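# Put a staple stick on the open stapler's rail

## Task

Pick a stick of staples out of the tray and lay it so it straddles the rail of the open stapler with its legs pointing down. The stapler must end up resting flat on the table surface itself, the stick must stay there with no robot support, and the grippers must release it and withdraw.

## Robot and tools

Robot: two six-joint arms, left_arm and right_arm, each with a parallel gripper. The names do not match image sides. Cameras: cam_high, cam_low, cam_left_wrist, cam_right_wrist, each 896x504 pixels.

Frame: every position shares one scene frame. The origin is on the table top midway between the arms, +z is up, +x reaches out over the table, and left_arm sits toward +y. Positions are in metres and orientations are quaternions in w,x,y,z order. A gripper's fingers point along its own +z and close along its own y. The reported end_effector_position is the point between the finger pads, just under 1 cm behind the tips. It can be off from the true hand, more so when the arm is stretched far.

execute_actions takes "actions", a list holding one action, one wait, or nothing, plus an optional "pictures" boolean (images come by default). An empty list only reports the state. A refused call moves nothing.
- Action: {"rows": [...], "steps": n}, where n is 1 to 15 (default 15). Each control step is 1/30 s. One row is used per step, and the final row repeats if rows run out.
- Each row is a single flat list of 14 numbers, each in [-1, 1], covering both arms even if only one moves. The first 7 are left_arm: waist, shoulder, elbow, wrist pitch, wrist yaw, wrist roll, then gripper opening. The next 7 are the same for right_arm.
- The six joint numbers are offsets, not targets. They are measured from the joint angles in the latest result that lists them. Before any such result, and for later calls within the same reply, they are measured from where the arm is when the action begins. They are never measured from the previous row. So a row of all zeros pulls the arm back to that reference; it is not a pause.
- Scale: 1.0 equals 1.202 rad for the waist, 1.258 for the shoulder, 1.238 for the elbow, 2.073 for wrist pitch, and 2.022 for wrist yaw and wrist roll.
- Stated joint ranges in radians: waist -2.618 to 3.054; shoulder 0.000 to 3.142; elbow 0.000 to 3.142; wrist pitch -1.571 to 1.571; wrist yaw -1.571 to 1.571; wrist roll -2.094 to 2.094. A request more than 0.036 rad outward beyond a stated end gets the call refused. True ends may differ by up to 0.036 rad. Requests past the true end are clipped, and "joint sent to its limit" may be printed, possibly about an earlier action. No such line does not prove there is room left.
- Opening is absolute, not an offset: +1 is fully open (0.087 m pad gap) and -1 is closed.
- Wait: {"steps": n} with no rows, n up to 300. It returns once n steps have passed since the previous result, and your reply time counts toward them.

Motion: joint speed is capped. Each step, the target is held within a set lead of the measured angle: 0.202 rad waist, 0.258 shoulder, 0.238 elbow, 0.573 wrist pitch, 0.522 wrist yaw and roll. If the targets would move a gripper more than 70 mm from its measured spot, all of that arm's targets are scaled back. Big moves therefore take several calls. Friction can leave a joint up to about 0.031 rad short, and offsets smaller than that may do nothing. Between calls the arms keep heading to the last row's target until everything nearly stops or a step is HELD. After that, only a new action moves them on, though fingers still finish opening or closing.

Result lines:
- The state line, left_arm: … | right_arm: …, gives each gripper's position and quaternion.
- Joint positions and Joint velocities give one block per arm: six joints in rad and rad/s, then the pad gap in m and m/s.
- grip_measured is the finger opening on the command scale. Each gripper has a fixed error of up to about 1 mm.
- Joint torques give each joint's total drive output. These are nonzero even in free air and have per-arm offsets, scale errors and noise.
- "joint command not followed" means a clearance check changed or blocked joint targets; the rest of the row still ran.
- HELD marks steps where part or all of your row was not sent.
- MOTOR HOT appears from 75 °C. OVER-TEMPERATURE FAULT reports a stop: at 90 °C the arm halts for 10 s, and at 100 °C the arm goes limp and falls.

Gripping: away from ±1, the fingers move to where grip_measured would read the number you send. To hold something, keep commanding about 0.02 below its grip_measured for a firm hold, or less for a gentler one. Pads push up to about 20 N. Closing fast can squeeze harder and sometimes forces the fingers open. Brief tugs on held parts or pushes on loose objects can happen, so grip firmly.

zoom_image: {"camera": name, "region": [x0, y0, x1, y1]} in pixels of that camera's latest image, with (0,0) at top left and at most 504x504. It returns a closer look.

finished_scene: {"scene": current scene number}. Call it only once the stick sits on the rail by itself, the stapler is flat on the table, and both grippers are open and away.

Avoid: dropping or knocking anything off the table, tipping or lifting the stapler, letting the arms collide or press on each other, slamming into objects, and holding loads for long, since that builds motor heat. Move smoothly and do not over-squeeze.

Each tool is called after "Request:" as a command line: name --argument value for each argument, lists and objects as JSON in quotes; but a table of rows of numbers goes row by row, as --pt "numbers of a row", without its own name.

## Session

Request:
execute_actions --actions '[]'

Scene clock: 0.00 s of 4800.00 s.
left_arm: end_effector_position=(+0.3274, +0.4014, +0.1099) grip_measured=+0.989 end_effector_quat_wxyz=(-0.285, +0.814, -0.303, +0.405) | right_arm: end_effector_position=(+0.1158, +0.0438, +0.3165) grip_measured=+0.980 end_effector_quat_wxyz=(-0.615, +0.788, -0.005, -0.024)
Joint positions: left_arm=[ 0.468  1.007  0.274  0.185  0.214 -2.043  0.087] | right_arm=[ 1.205  1.139  1.003 -0.119 -0.278 -1.598  0.087]
Joint velocities: left_arm=[-0.012  0.017 -0.002  0.081 -0.007 -0.066 -0.   ] | right_arm=[-0.002 -0.027 -0.007 -0.007  0.007  0.022  0.001]
Joint torques (N m, as the arm reports them, + toward a larger angle): no reading
Motor temperatures (°C, as the motors report them): left_arm=[23 24 24 26 25 25] | right_arm=[24 22 26 24 23 25]

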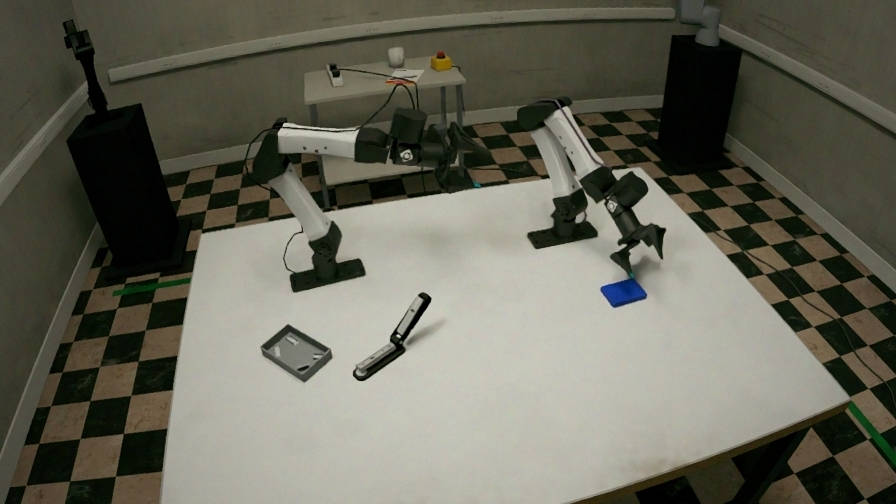

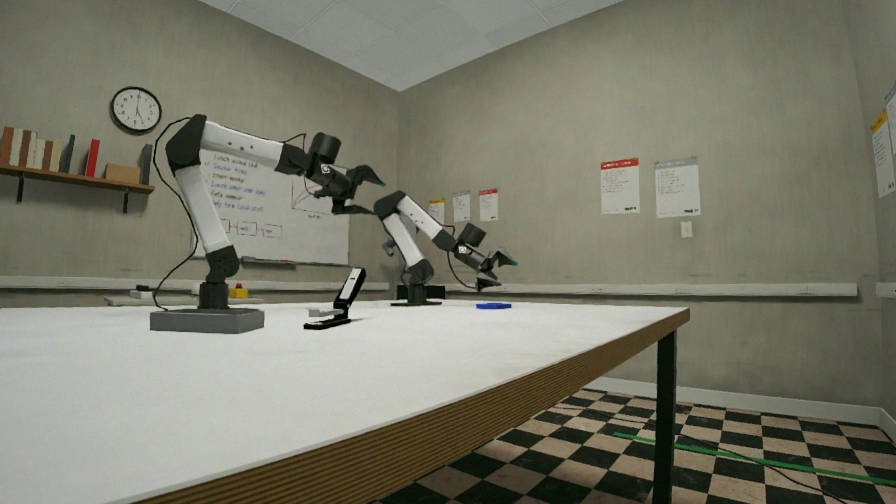

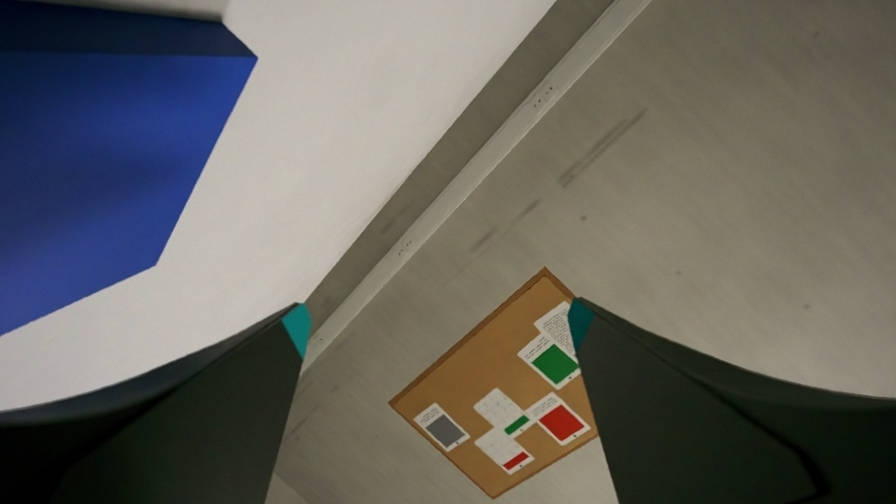

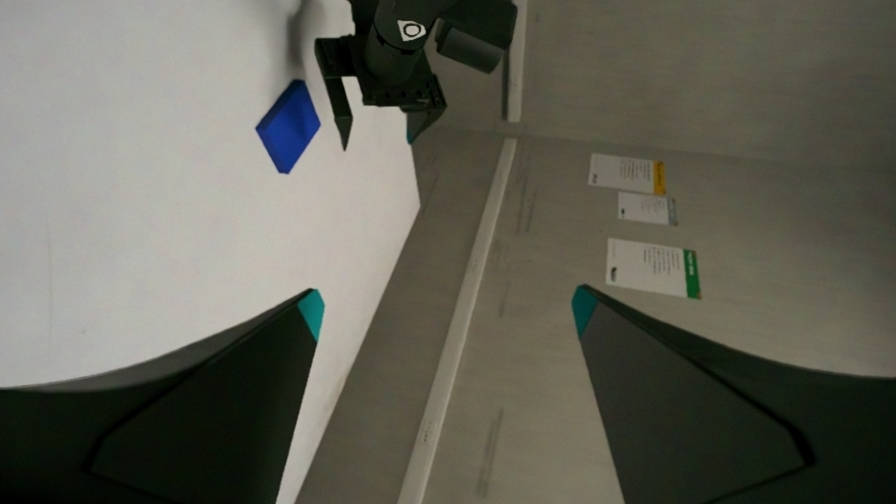

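Request:
zoom_image --camera "cam_high" --region '[230, 280, 450, 400]'

Region (230, 280, 450, 400) of cam_high's 896x504 image, scaled by 2.291, with more detail than that image has; it fills the top 275 rows of this view, and the rest is white.

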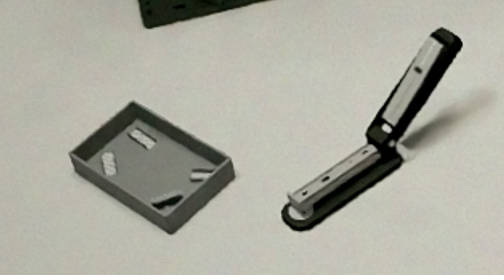

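Request:
execute_actions --actions '[{"rows":[[0,0,0,0,0,0,1, -1,0,0,0.5,0.14,0.79,1]],"steps":15}]' --pictures false

Request:
execute_actions --actions '[{"steps":60}]'

Scene clock: 16.00 s of 4800.00 s.
left_arm: end_effector_position=(+0.3274, +0.4014, +0.1099) grip_measured=+0.989 end_effector_quat_wxyz=(-0.285, +0.814, -0.303, +0.405) | right_arm: end_effector_position=(+0.3430, -0.1291, +0.4831) grip_measured=+0.980 end_effector_quat_wxyz=(+0.874, -0.308, +0.375, +0.014)
Joint positions: left_arm=[ 0.468  1.007  0.274  0.185  0.214 -2.043  0.087] | right_arm=[ 0.537  1.14   1.001  0.698 -0.046 -0.642  0.087]
Joint velocities: left_arm=[-0.002  0.007  0.002 -0.022  0.007 -0.022  0.   ] | right_arm=[-2.073  0.007 -0.017  1.311  0.286  2.835  0.001]
Joint torques (N m, as the arm reports them, + toward a larger angle): left_arm=[-0.04 -1.59  6.93  1.66  0.    0.09] | right_arm=[-0.75 -3.1   8.    1.94  0.01  0.11]
Motor temperatures (°C, as the motors report them): left_arm=[23 24 26 30 25 25] | right_arm=[24 23 28 27 23 25]
Steps of this call (steps 1 to 90: nothing new was sent; then 12.50 s passed at rest; steps 91 to 105: all 15 steps of this action). Readings (joint positions):
91: left_arm=[0.468 1.007 0.274 0.185 0.214 -2.043] | right_arm=[1.194 1.139 1.001 -0.092 -0.267 -1.558]
92: left_arm=[0.468 1.007 0.274 0.185 0.214 -2.043] | right_arm=[1.164 1.140 1.001 -0.046 -0.244 -1.505]
94: left_arm=[0.468 1.007 0.274 0.185 0.214 -2.043] | right_arm=[1.086 1.140 1.001 0.065 -0.196 -1.398]
98: left_arm=[0.468 1.007 0.274 0.185 0.214 -2.043] | right_arm=[0.919 1.140 1.001 0.299 -0.123 -1.170]
105: the state above

Scene clock: 18.00 s of 4800.00 s.
left_arm: end_effector_position=(+0.3274, +0.4014, +0.1099) grip_measured=+0.989 end_effector_quat_wxyz=(-0.285, +0.814, -0.303, +0.405) | right_arm: end_effector_position=(+0.3901, -0.3112, +0.5195) grip_measured=+0.980 end_effector_quat_wxyz=(+0.917, -0.020, +0.396, +0.047)
Joint positions: left_arm=[ 0.468  1.007  0.274  0.185  0.214 -2.043  0.087] | right_arm=[ 0.004  1.14   1.001  0.895  0.01  -0.008  0.087]
Joint velocities: left_arm=[-0.002  0.007 -0.007  0.007 -0.037  0.022 -0.001] | right_arm=[-0.007  0.002 -0.002 -0.037 -0.022  0.007 -0.001]
Joint torques (N m, as the arm reports them, + toward a larger angle): left_arm=[-0.02 -1.6   6.85  1.65 -0.03  0.09] | right_arm=[-0.36 -2.87  7.73  1.61 -0.21  0.11]
Motor temperatures (°C, as the motors report them): left_arm=[23 24 26 30 25 25] | right_arm=[24 23 29 27 23 25]
Steps of this call (steps 1 to 45: the robot went on to your last target; steps 46 to 60: nothing new was sent). Readings (joint positions):
1: left_arm=[0.468 1.007 0.274 0.185 0.214 -2.043] | right_arm=[0.463 1.140 1.001 0.738 -0.037 -0.543]
2: left_arm=[0.468 1.007 0.274 0.185 0.214 -2.043] | right_arm=[0.387 1.140 1.001 0.770 -0.029 -0.444]
4: left_arm=[0.468 1.007 0.274 0.185 0.214 -2.043] | right_arm=[0.236 1.140 1.001 0.814 -0.018 -0.287]
8: left_arm=[0.468 1.007 0.274 0.185 0.214 -2.043] | right_arm=[0.016 1.140 1.001 0.858 0.008 -0.121]
60: the state above
All arms were judged still, so your last target was given up. Only a new action makes them travel on or press farther. Fingers that are still opening or closing keep moving.

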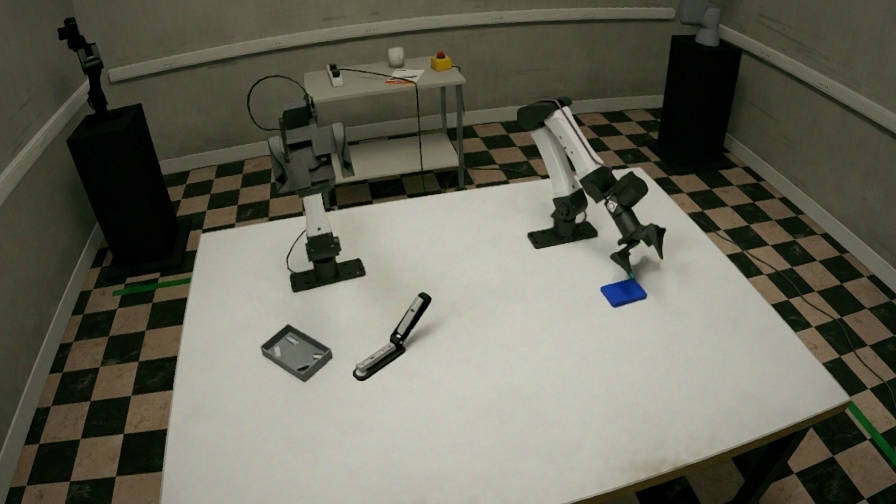

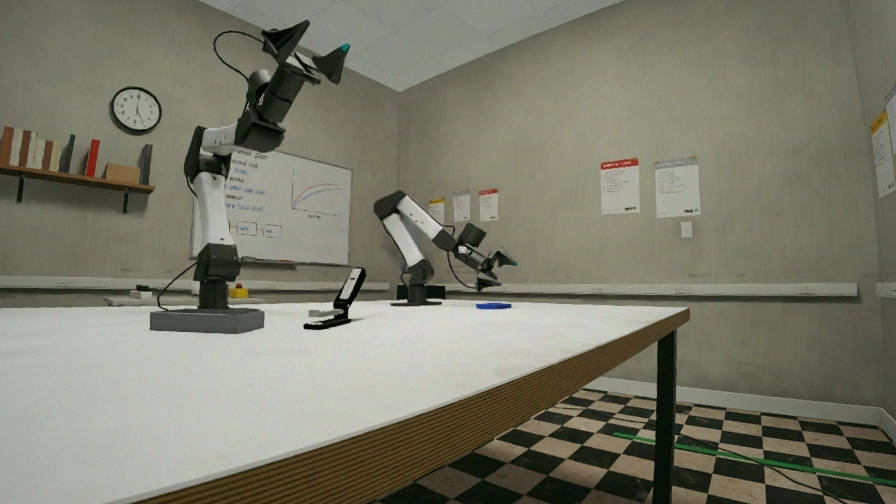

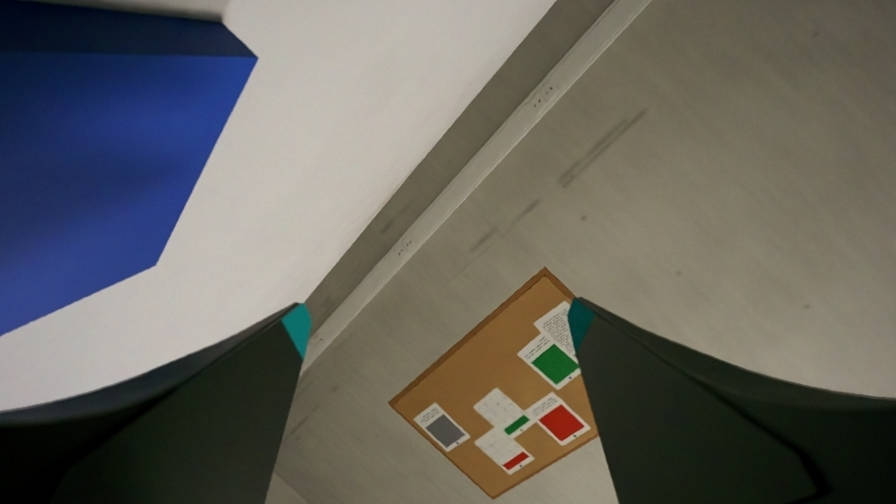

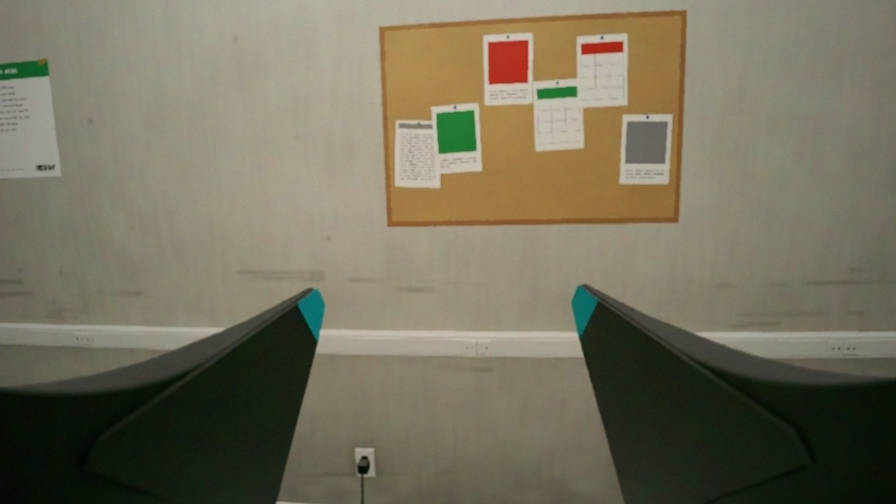

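Request:
execute_actions --actions '[{"rows":[[0,0,0,0,0,0,1, 0,0.25,0,-1,0,0,1]],"steps":15}]' --pictures false

Request:
execute_actions --actions '[{"steps":60}]'

Scene clock: 23.90 s of 4800.00 s.
left_arm: end_effector_position=(+0.3274, +0.4014, +0.1099) grip_measured=+0.989 end_effector_quat_wxyz=(-0.285, +0.814, -0.303, +0.405) | right_arm: end_effector_position=(+0.4878, -0.2999, +0.2765) grip_measured=+0.980 end_effector_quat_wxyz=(+0.683, -0.042, +0.729, +0.033)
Joint positions: left_arm=[ 0.468  1.007  0.274  0.185  0.214 -2.043  0.087] | right_arm=[ 0.004  1.395  1.001  0.329  0.01  -0.008  0.087]
Joint velocities: left_arm=[-0.002 -0.002  0.007 -0.037 -0.022  0.022  0.   ] | right_arm=[-0.002  0.286  0.012 -1.648  0.037  0.037  0.001]
Joint torques (N m, as the arm reports them, + toward a larger angle): left_arm=[ 0.03 -1.61  6.94  1.64  0.    0.11] | right_arm=[-0.29 -4.99  8.31  2.34 -0.16  0.01]
Motor temperatures (°C, as the motors report them): left_arm=[23 24 27 31 25 25] | right_arm=[24 23 29 27 23 25]
Steps of this call (steps 1 to 90: nothing new was sent; then 2.40 s passed at rest; steps 91 to 105: all 15 steps of this action). Readings (joint positions):
91: left_arm=[0.468 1.007 0.274 0.185 0.214 -2.043] | right_arm=[0.004 1.145 1.001 0.883 0.010 -0.008]
92: left_arm=[0.468 1.007 0.274 0.185 0.214 -2.043] | right_arm=[0.004 1.152 1.001 0.866 0.010 -0.008]
94: left_arm=[0.468 1.007 0.274 0.185 0.214 -2.043] | right_arm=[0.004 1.186 1.001 0.813 0.010 -0.008]
98: left_arm=[0.468 1.007 0.274 0.185 0.214 -2.043] | right_arm=[0.004 1.276 1.001 0.678 0.010 -0.008]
105: the state above

Scene clock: 25.90 s of 4800.00 s.
left_arm: end_effector_position=(+0.3274, +0.4014, +0.1099) grip_measured=+0.989 end_effector_quat_wxyz=(-0.285, +0.814, -0.303, +0.405) | right_arm: end_effector_position=(+0.2042, -0.3327, +0.0785) grip_measured=+0.980 end_effector_quat_wxyz=(-0.011, -0.062, +0.998, -0.005)
Joint positions: left_arm=[ 0.468  1.007  0.274  0.185  0.214 -2.043  0.087] | right_arm=[ 0.004  1.432  1.001 -1.162  0.01  -0.008  0.087]
Joint velocities: left_arm=[-0.002  0.002 -0.002 -0.066  0.007  0.037 -0.   ] | right_arm=[-0.002  0.002  0.002  0.037 -0.022  0.066  0.   ]
Joint torques (N m, as the arm reports them, + toward a larger angle): left_arm=[-0.06 -1.58  6.88  1.65  0.    0.11] | right_arm=[-0.3  -2.79  6.62  0.23 -0.15  0.02]
Motor temperatures (°C, as the motors report them): left_arm=[23 24 27 31 25 25] | right_arm=[24 23 29 27 23 25]
Steps of this call (steps 1 to 60: the robot went on to your last target). Readings (joint positions):
1: left_arm=[0.468 1.007 0.274 0.185 0.214 -2.043] | right_arm=[0.004 1.405 1.001 0.267 0.010 -0.008]
2: left_arm=[0.468 1.007 0.274 0.185 0.214 -2.043] | right_arm=[0.004 1.413 1.001 0.204 0.010 -0.008]
4: left_arm=[0.468 1.007 0.274 0.185 0.214 -2.043] | right_arm=[0.004 1.424 1.001 0.072 0.010 -0.008]
8: left_arm=[0.468 1.007 0.274 0.185 0.214 -2.043] | right_arm=[0.004 1.432 1.001 -0.202 0.010 -0.008]
60: the state above
All arms were judged still, so your last target was given up. Only a new action makes them travel on or press farther. Fingers that are still opening or closing keep moving.

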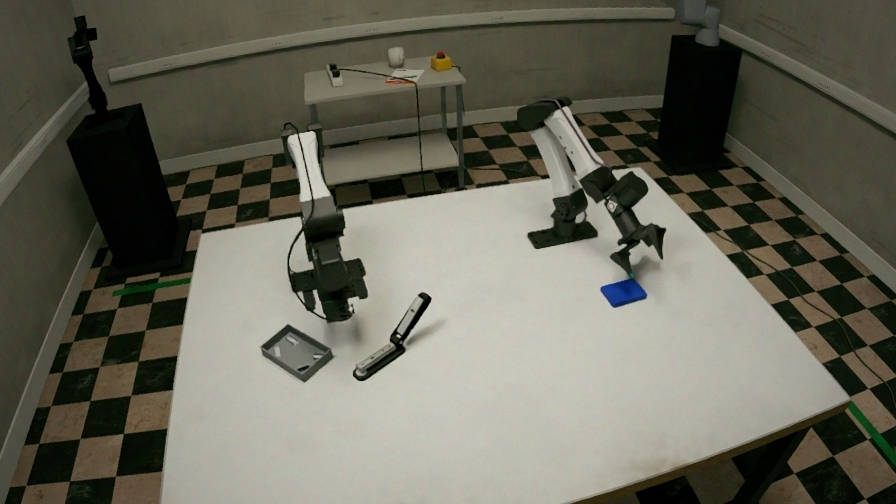

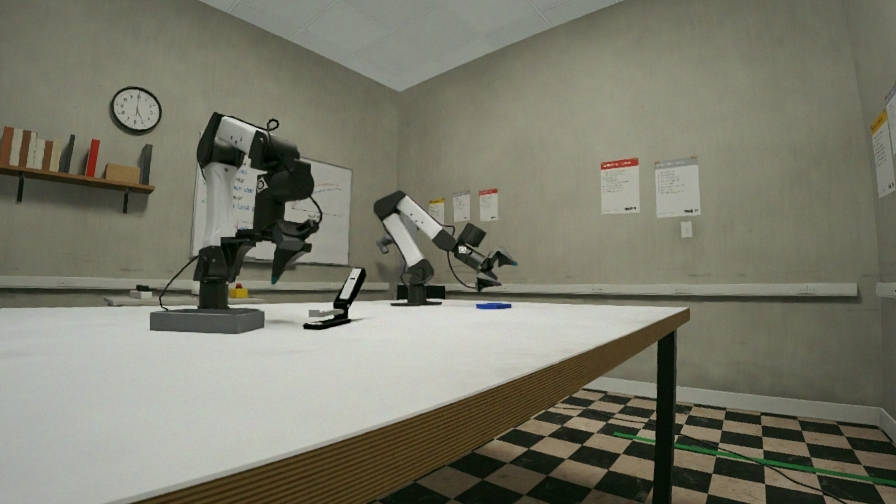

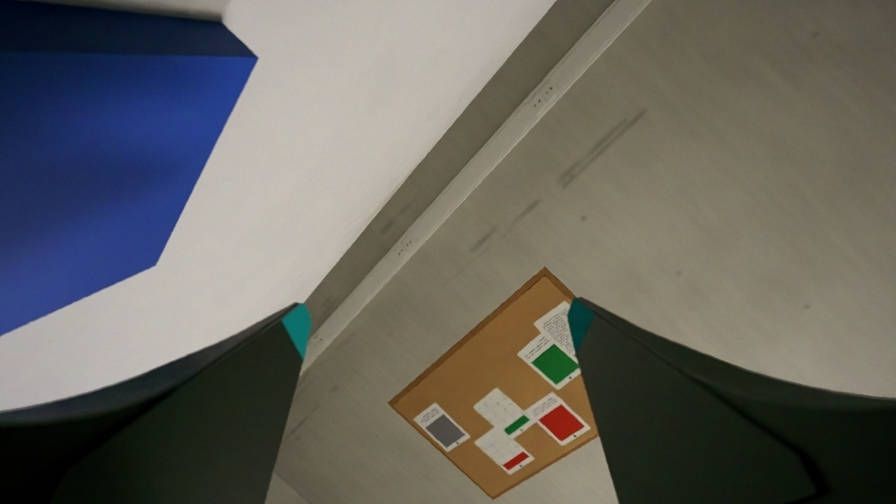

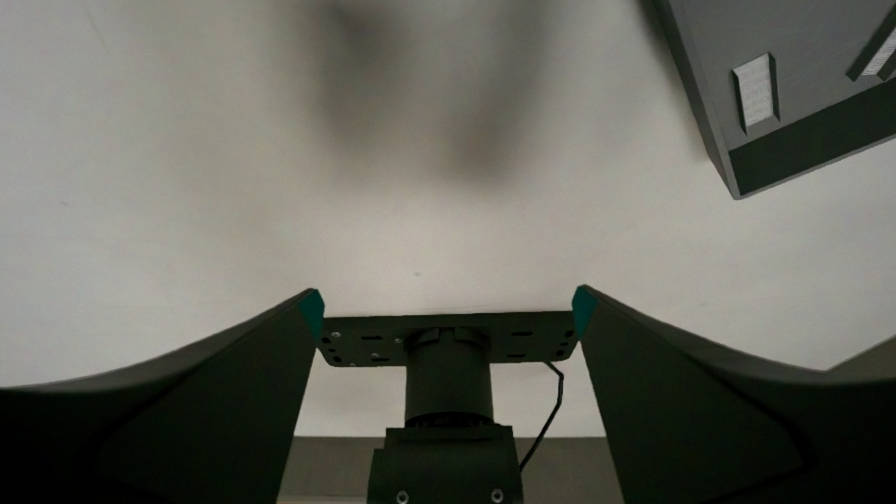

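Request:
execute_actions --actions '[{"rows":[[0,0,0,0,0,0,1, -0.33,0.2,0.32,-0.07,0,0,1]],"steps":15}]' --pictures false

Request:
execute_actions --actions '[{"steps":45}]'

Scene clock: 31.63 s of 4800.00 s.
left_arm: end_effector_position=(+0.3274, +0.4014, +0.1099) grip_measured=+0.989 end_effector_quat_wxyz=(-0.285, +0.814, -0.303, +0.405) | right_arm: end_effector_position=(+0.2648, -0.4274, +0.1078) grip_measured=+0.980 end_effector_quat_wxyz=(-0.016, +0.139, +0.990, -0.005)
Joint positions: left_arm=[ 0.468  1.007  0.274  0.185  0.214 -2.043  0.087] | right_arm=[-0.4    1.694  1.376 -1.283  0.015 -0.01   0.087]
Joint velocities: left_arm=[-0.002 -0.027 -0.007 -0.066  0.022 -0.007  0.001] | right_arm=[ 0.017  0.007  0.017 -0.11   0.007 -0.051 -0.   ]
Joint torques (N m, as the arm reports them, + toward a larger angle): left_arm=[-0.04 -1.64  6.85  1.67  0.    0.11] | right_arm=[ 0.29 -7.64  8.46  0.22 -0.19  0.04]
Motor temperatures (°C, as the motors report them): left_arm=[23 24 28 32 25 25] | right_arm=[24 23 30 27 23 25]
Steps of this call (steps 1 to 90: nothing new was sent; then 2.23 s passed at rest; steps 91 to 105: all 15 steps of this action). Readings (joint positions):
91: left_arm=[0.468 1.007 0.274 0.185 0.214 -2.043] | right_arm=[-0.021 1.467 1.039 -1.207 -0.001 -0.010]
92: left_arm=[0.468 1.007 0.274 0.185 0.214 -2.043] | right_arm=[-0.079 1.536 1.117 -1.255 -0.004 -0.010]
94: left_arm=[0.468 1.007 0.274 0.185 0.214 -2.043] | right_arm=[-0.214 1.656 1.266 -1.260 -0.004 -0.010]
98: left_arm=[0.468 1.007 0.274 0.185 0.214 -2.043] | right_arm=[-0.403 1.694 1.373 -1.248 0.012 -0.010]
105: the state above

Scene clock: 33.13 s of 4800.00 s.
left_arm: end_effector_position=(+0.3274, +0.4014, +0.1099) grip_measured=+0.989 end_effector_quat_wxyz=(-0.285, +0.814, -0.303, +0.405) | right_arm: end_effector_position=(+0.2628, -0.4268, +0.1082) grip_measured=+0.980 end_effector_quat_wxyz=(-0.020, +0.139, +0.990, -0.005)
Joint positions: left_arm=[ 0.468  1.007  0.274  0.185  0.214 -2.043  0.087] | right_arm=[-0.4    1.694  1.376 -1.291  0.015 -0.01   0.087]
Joint velocities: left_arm=[ 0.002 -0.002 -0.007 -0.095 -0.066  0.022 -0.001] | right_arm=[ 0.012 -0.007 -0.007 -0.007  0.007  0.037  0.   ]
Joint torques (N m, as the arm reports them, + toward a larger angle): left_arm=[-0.03 -1.61  6.81  1.66 -0.01  0.1 ] | right_arm=[ 0.3  -7.57  8.43  0.19 -0.2   0.04]
Motor temperatures (°C, as the motors report them): left_arm=[23 24 28 32 25 25] | right_arm=[24 23 30 26 23 25]
Steps of this call (steps 1 to 15: the robot went on to your last target; steps 16 to 45: nothing new was sent). Readings (joint positions):
1: left_arm=[0.468 1.007 0.274 0.185 0.214 -2.043] | right_arm=[-0.400 1.694 1.376 -1.285 0.015 -0.010]
2: left_arm=[0.468 1.007 0.274 0.185 0.214 -2.043] | right_arm=[-0.400 1.694 1.376 -1.286 0.015 -0.010]
4: left_arm=[0.468 1.007 0.274 0.185 0.214 -2.043] | right_arm=[-0.400 1.694 1.376 -1.288 0.015 -0.010]
8: left_arm=[0.468 1.007 0.274 0.185 0.214 -2.043] | right_arm=[-0.400 1.694 1.376 -1.290 0.015 -0.010]
45: the state above
All arms were judged still, so your last target was given up. Only a new action makes them travel on or press farther. Fingers that are still opening or closing keep moving.

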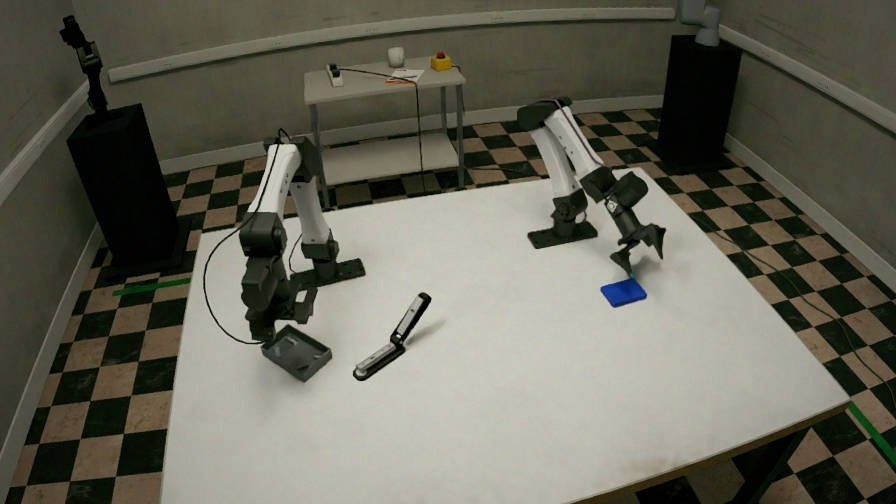

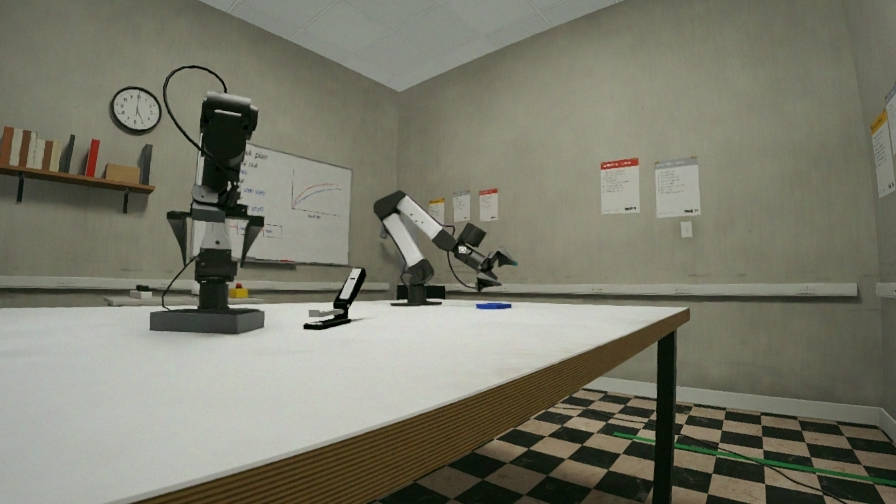

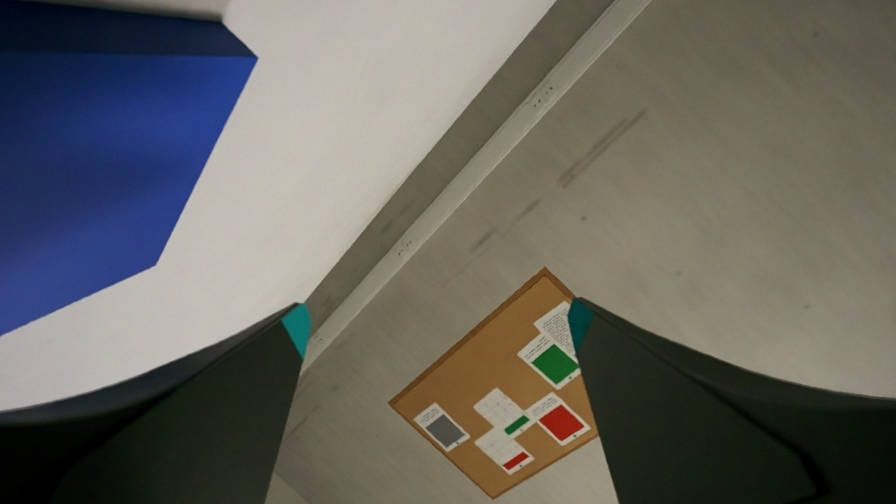

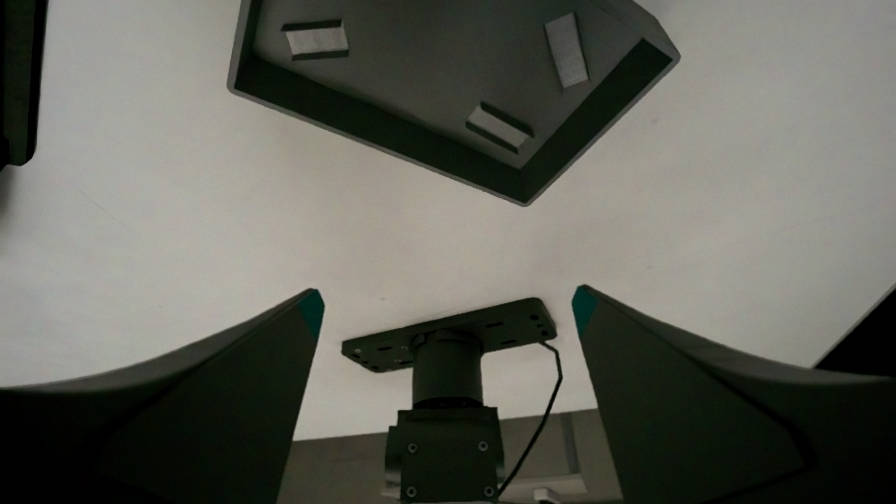

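Request:
execute_actions --actions '[{"rows":[[0,0,0,0,0,0,1, -0.1,0.24,0.3,-0.02,0,0,0]],"steps":15}]' --pictures false

Request:
execute_actions --actions '[{"steps":30}]'

Scene clock: 41.33 s of 4800.00 s.
left_arm: end_effector_position=(+0.3274, +0.4014, +0.1099) grip_measured=+0.989 end_effector_quat_wxyz=(-0.285, +0.814, -0.303, +0.405) | right_arm: end_effector_position=(+0.3253, -0.4893, +0.0922) grip_measured=+0.000 end_effector_quat_wxyz=(-0.018, +0.201, +0.979, -0.004)
Joint positions: left_arm=[ 0.468  1.007  0.274  0.185  0.214 -2.043  0.087] | right_arm=[-0.527  2.007  1.717 -1.314  0.015 -0.01   0.044]
Joint velocities: left_arm=[ 0.002 -0.022 -0.012 -0.11   0.066 -0.022  0.001] | right_arm=[-0.007 -0.007  0.007 -0.037  0.007 -0.007 -0.   ]
Joint torques (N m, as the arm reports them, + toward a larger angle): left_arm=[-0.01 -1.65  6.89  1.63  0.    0.11] | right_arm=[  0.26 -10.3    9.36   0.19  -0.15   0.03]
Motor temperatures (°C, as the motors report them): left_arm=[23 24 28 33 25 25] | right_arm=[24 25 31 26 23 25]
Steps of this call (steps 1 to 90: nothing new was sent; then 4.70 s passed at rest; steps 91 to 105: all 15 steps of this action). Readings (joint positions):
91: left_arm=[0.468 1.007 0.274 0.185 0.214 -2.043] | right_arm=[-0.411 1.728 1.418 -1.329 0.010 -0.010]
92: left_arm=[0.468 1.007 0.274 0.185 0.214 -2.043] | right_arm=[-0.436 1.794 1.502 -1.359 0.008 -0.010]
94: left_arm=[0.468 1.007 0.274 0.185 0.214 -2.043] | right_arm=[-0.489 1.930 1.652 -1.338 0.009 -0.010]
98: left_arm=[0.468 1.007 0.274 0.185 0.214 -2.043] | right_arm=[-0.529 2.007 1.709 -1.306 0.015 -0.010]
105: the state above

Scene clock: 42.33 s of 4800.00 s.
left_arm: end_effector_position=(+0.3274, +0.4014, +0.1099) grip_measured=+0.989 end_effector_quat_wxyz=(-0.285, +0.814, -0.303, +0.405) | right_arm: end_effector_position=(+0.3247, -0.4890, +0.0924) grip_measured=+0.000 end_effector_quat_wxyz=(-0.019, +0.201, +0.979, -0.003)
Joint positions: left_arm=[ 0.468  1.007  0.274  0.185  0.214 -2.043  0.087] | right_arm=[-0.527  2.007  1.717 -1.317  0.015 -0.01   0.044]
Joint velocities: left_arm=[-0.002  0.002 -0.002 -0.139  0.037 -0.037  0.   ] | right_arm=[ 0.007  0.022 -0.012 -0.022  0.007 -0.022  0.001]
Joint torques (N m, as the arm reports them, + toward a larger angle): left_arm=[ 0.03 -1.76  6.84  1.67 -0.03  0.1 ] | right_arm=[  0.27 -10.32   9.31   0.19  -0.14   0.02]
Motor temperatures (°C, as the motors report them): left_arm=[23 24 28 33 25 25] | right_arm=[24 25 31 26 23 25]
Steps of this call (steps 1 to 15: the robot went on to your last target; steps 16 to 30: nothing new was sent). Readings (joint positions):
1: left_arm=[0.468 1.007 0.274 0.185 0.214 -2.043] | right_arm=[-0.527 2.007 1.717 -1.315 0.015 -0.010]
2: left_arm=[0.468 1.007 0.274 0.185 0.214 -2.043] | right_arm=[-0.527 2.007 1.717 -1.315 0.015 -0.010]
4: left_arm=[0.468 1.007 0.274 0.185 0.214 -2.043] | right_arm=[-0.527 2.007 1.717 -1.316 0.015 -0.010]
8: left_arm=[0.468 1.007 0.274 0.185 0.214 -2.043] | right_arm=[-0.527 2.007 1.717 -1.317 0.015 -0.010]
30: the state above
All arms were judged still, so your last target was given up. Only a new action makes them travel on or press farther. Fingers that are still opening or closing keep moving.

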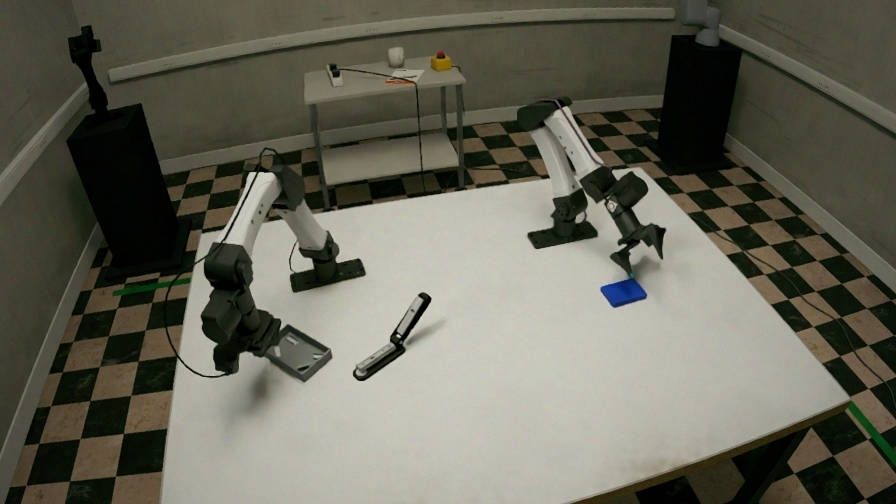

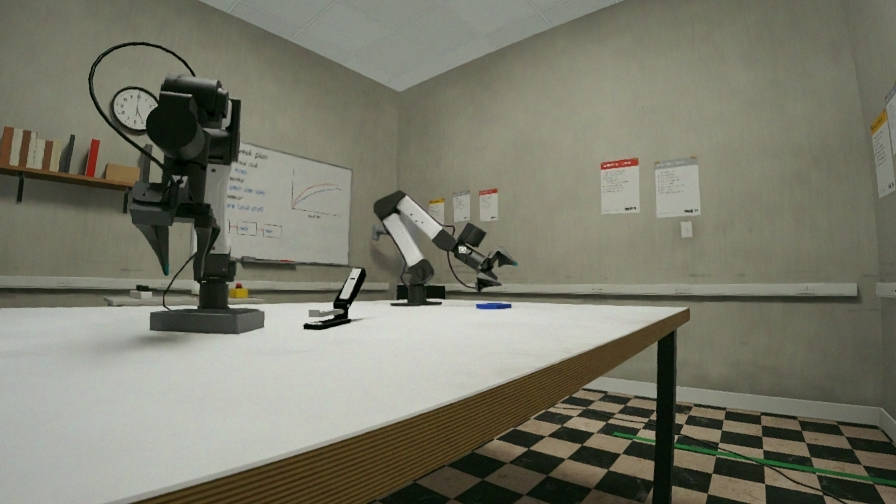

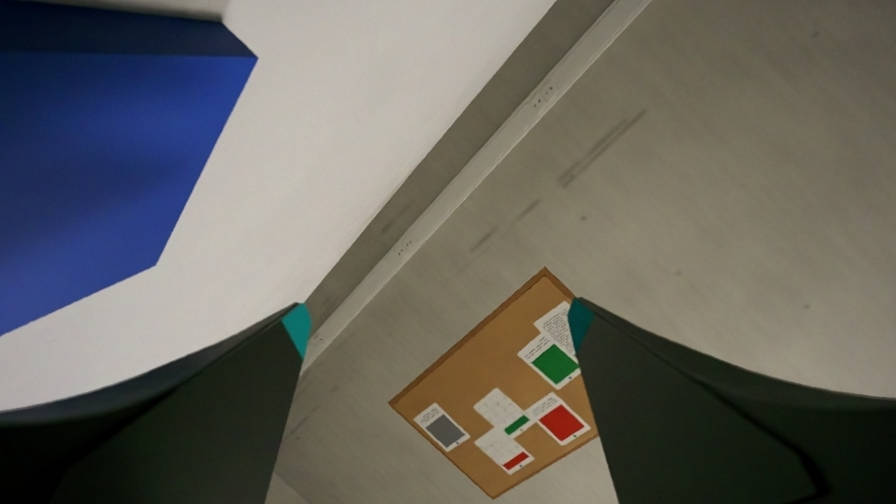

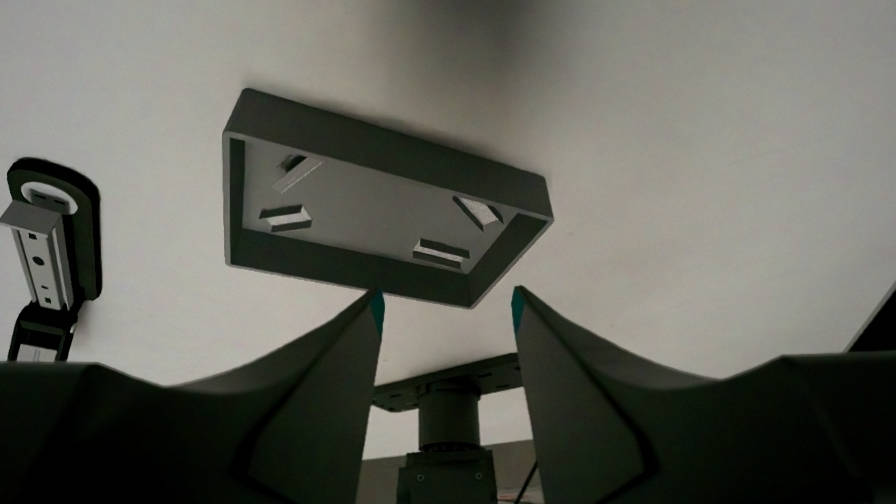

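Request:
execute_actions --actions '[{"rows":[[0,0,0,0,0,0,1, -0.02,-0.06,-0.12,0.03,0,0,0]],"steps":15}]' --pictures false

Request:
execute_actions --actions '[{"steps":30}]'

Scene clock: 51.60 s of 4800.00 s.
left_arm: end_effector_position=(+0.3274, +0.4014, +0.1099) grip_measured=+0.989 end_effector_quat_wxyz=(-0.285, +0.814, -0.303, +0.405) | right_arm: end_effector_position=(+0.3018, -0.4851, +0.0798) grip_measured=+0.000 end_effector_quat_wxyz=(-0.036, +0.210, +0.977, +0.001)
Joint positions: left_arm=[ 0.468  1.007  0.274  0.185  0.214 -2.043  0.087] | right_arm=[-0.545  1.958  1.589 -1.274  0.015 -0.01   0.044]
Joint velocities: left_arm=[ 0.007  0.012 -0.012  0.051  0.066 -0.007  0.001] | right_arm=[-0.007 -0.012  0.002  0.037 -0.022 -0.037  0.001]
Joint torques (N m, as the arm reports them, + toward a larger angle): left_arm=[-0.01 -1.71  6.89  1.64 -0.02  0.09] | right_arm=[ -0.78 -10.9    4.83   0.48  -0.14   0.03]
Motor temperatures (°C, as the motors report them): left_arm=[23 24 29 34 25 25] | right_arm=[24 28 32 25 23 25]
Steps of this call (steps 1 to 90: nothing new was sent; then 5.77 s passed at rest; steps 91 to 105: all 15 steps of this action). Readings (joint positions):
91: left_arm=[0.468 1.007 0.274 0.185 0.214 -2.043] | right_arm=[-0.528 1.997 1.695 -1.298 0.015 -0.010]
92: left_arm=[0.468 1.007 0.274 0.185 0.214 -2.043] | right_arm=[-0.531 1.979 1.656 -1.280 0.015 -0.010]
94: left_arm=[0.468 1.007 0.274 0.185 0.214 -2.043] | right_arm=[-0.539 1.959 1.605 -1.281 0.015 -0.010]
98: left_arm=[0.468 1.007 0.274 0.185 0.214 -2.043] | right_arm=[-0.545 1.958 1.589 -1.280 0.015 -0.010]
105: the state above

Scene clock: 52.60 s of 4800.00 s.
left_arm: end_effector_position=(+0.3274, +0.4014, +0.1099) grip_measured=+0.989 end_effector_quat_wxyz=(-0.285, +0.814, -0.303, +0.405) | right_arm: end_effector_position=(+0.3021, -0.4853, +0.0797) grip_measured=+0.000 end_effector_quat_wxyz=(-0.036, +0.210, +0.977, +0.001)
Joint positions: left_arm=[ 0.468  1.007  0.274  0.185  0.214 -2.043  0.087] | right_arm=[-0.545  1.958  1.589 -1.272  0.015 -0.01   0.044]
Joint velocities: left_arm=[ 0.002 -0.002  0.007 -0.022  0.066 -0.007 -0.   ] | right_arm=[ 0.002  0.012 -0.012 -0.022  0.037 -0.022 -0.001]
Joint torques (N m, as the arm reports them, + toward a larger angle): left_arm=[-0.07 -1.63  6.87  1.66 -0.01  0.12] | right_arm=[ -0.77 -10.9    4.79   0.48  -0.15   0.02]
Motor temperatures (°C, as the motors report them): left_arm=[23 24 29 34 25 25] | right_arm=[24 29 32 25 23 25]
Steps of this call (steps 1 to 15: the robot went on to your last target; steps 16 to 30: nothing new was sent). Readings (joint positions):
1: left_arm=[0.468 1.007 0.274 0.185 0.214 -2.043] | right_arm=[-0.545 1.958 1.589 -1.273 0.015 -0.010]
2: left_arm=[0.468 1.007 0.274 0.185 0.214 -2.043] | right_arm=[-0.545 1.958 1.589 -1.273 0.015 -0.010]
4: left_arm=[0.468 1.007 0.274 0.185 0.214 -2.043] | right_arm=[-0.545 1.958 1.589 -1.273 0.015 -0.010]
8: left_arm=[0.468 1.007 0.274 0.185 0.214 -2.043] | right_arm=[-0.545 1.958 1.589 -1.272 0.015 -0.010]
30: the state above
All arms were judged still, so your last target was given up. Only a new action makes them travel on or press farther. Fingers that are still opening or closing keep moving.

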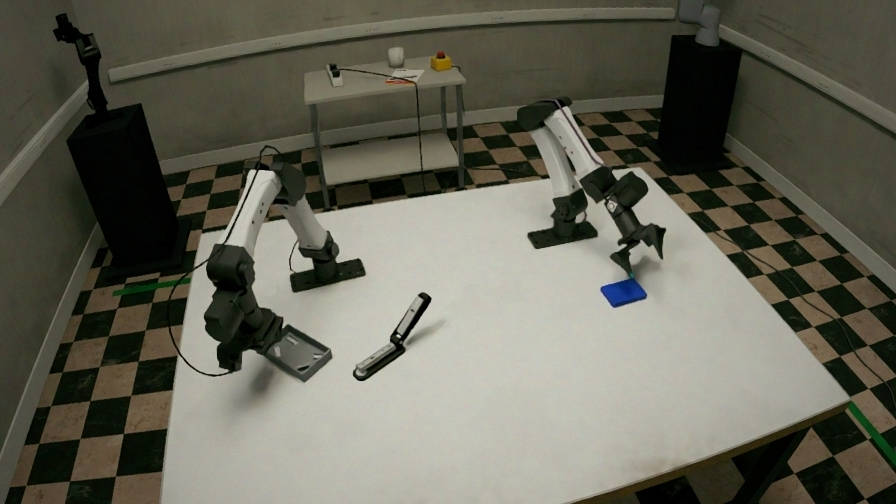

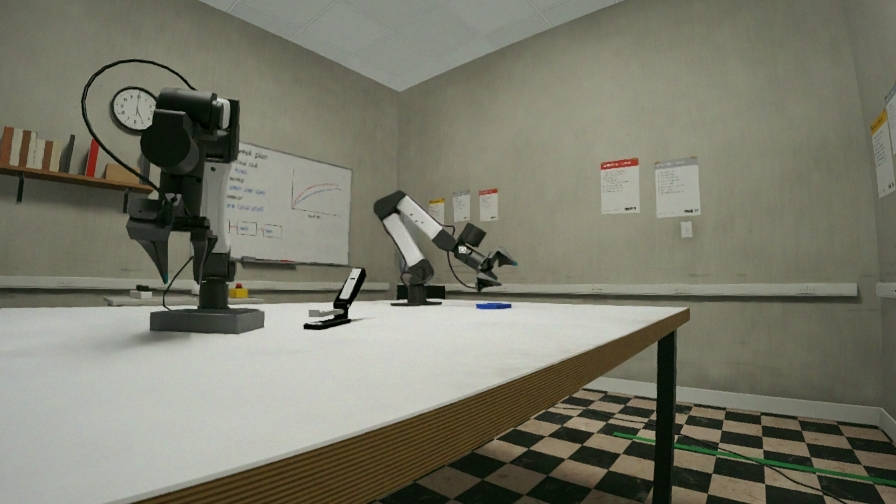

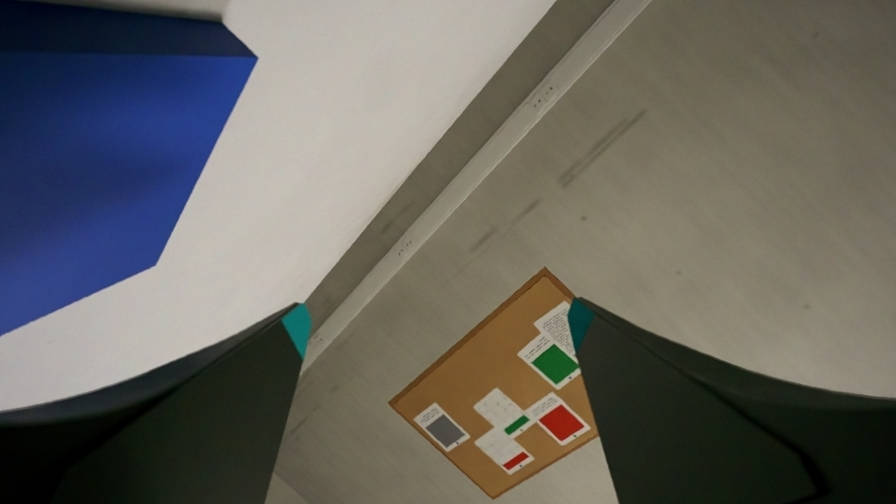

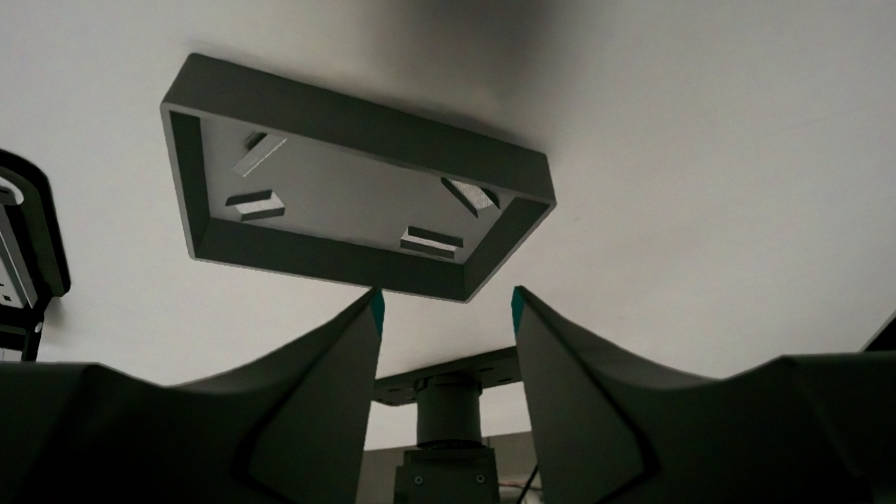

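Request:
zoom_image --camera "cam_right_wrist" --region '[160, 50, 600, 310]'

Region (160, 50, 600, 310) of cam_right_wrist's 896x504 image, scaled by 1.145, with more detail than that image has; it fills the top 298 rows of this view, and the rest is white.

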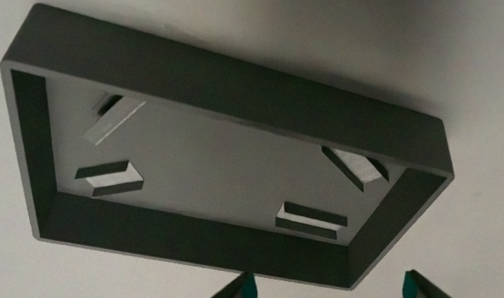

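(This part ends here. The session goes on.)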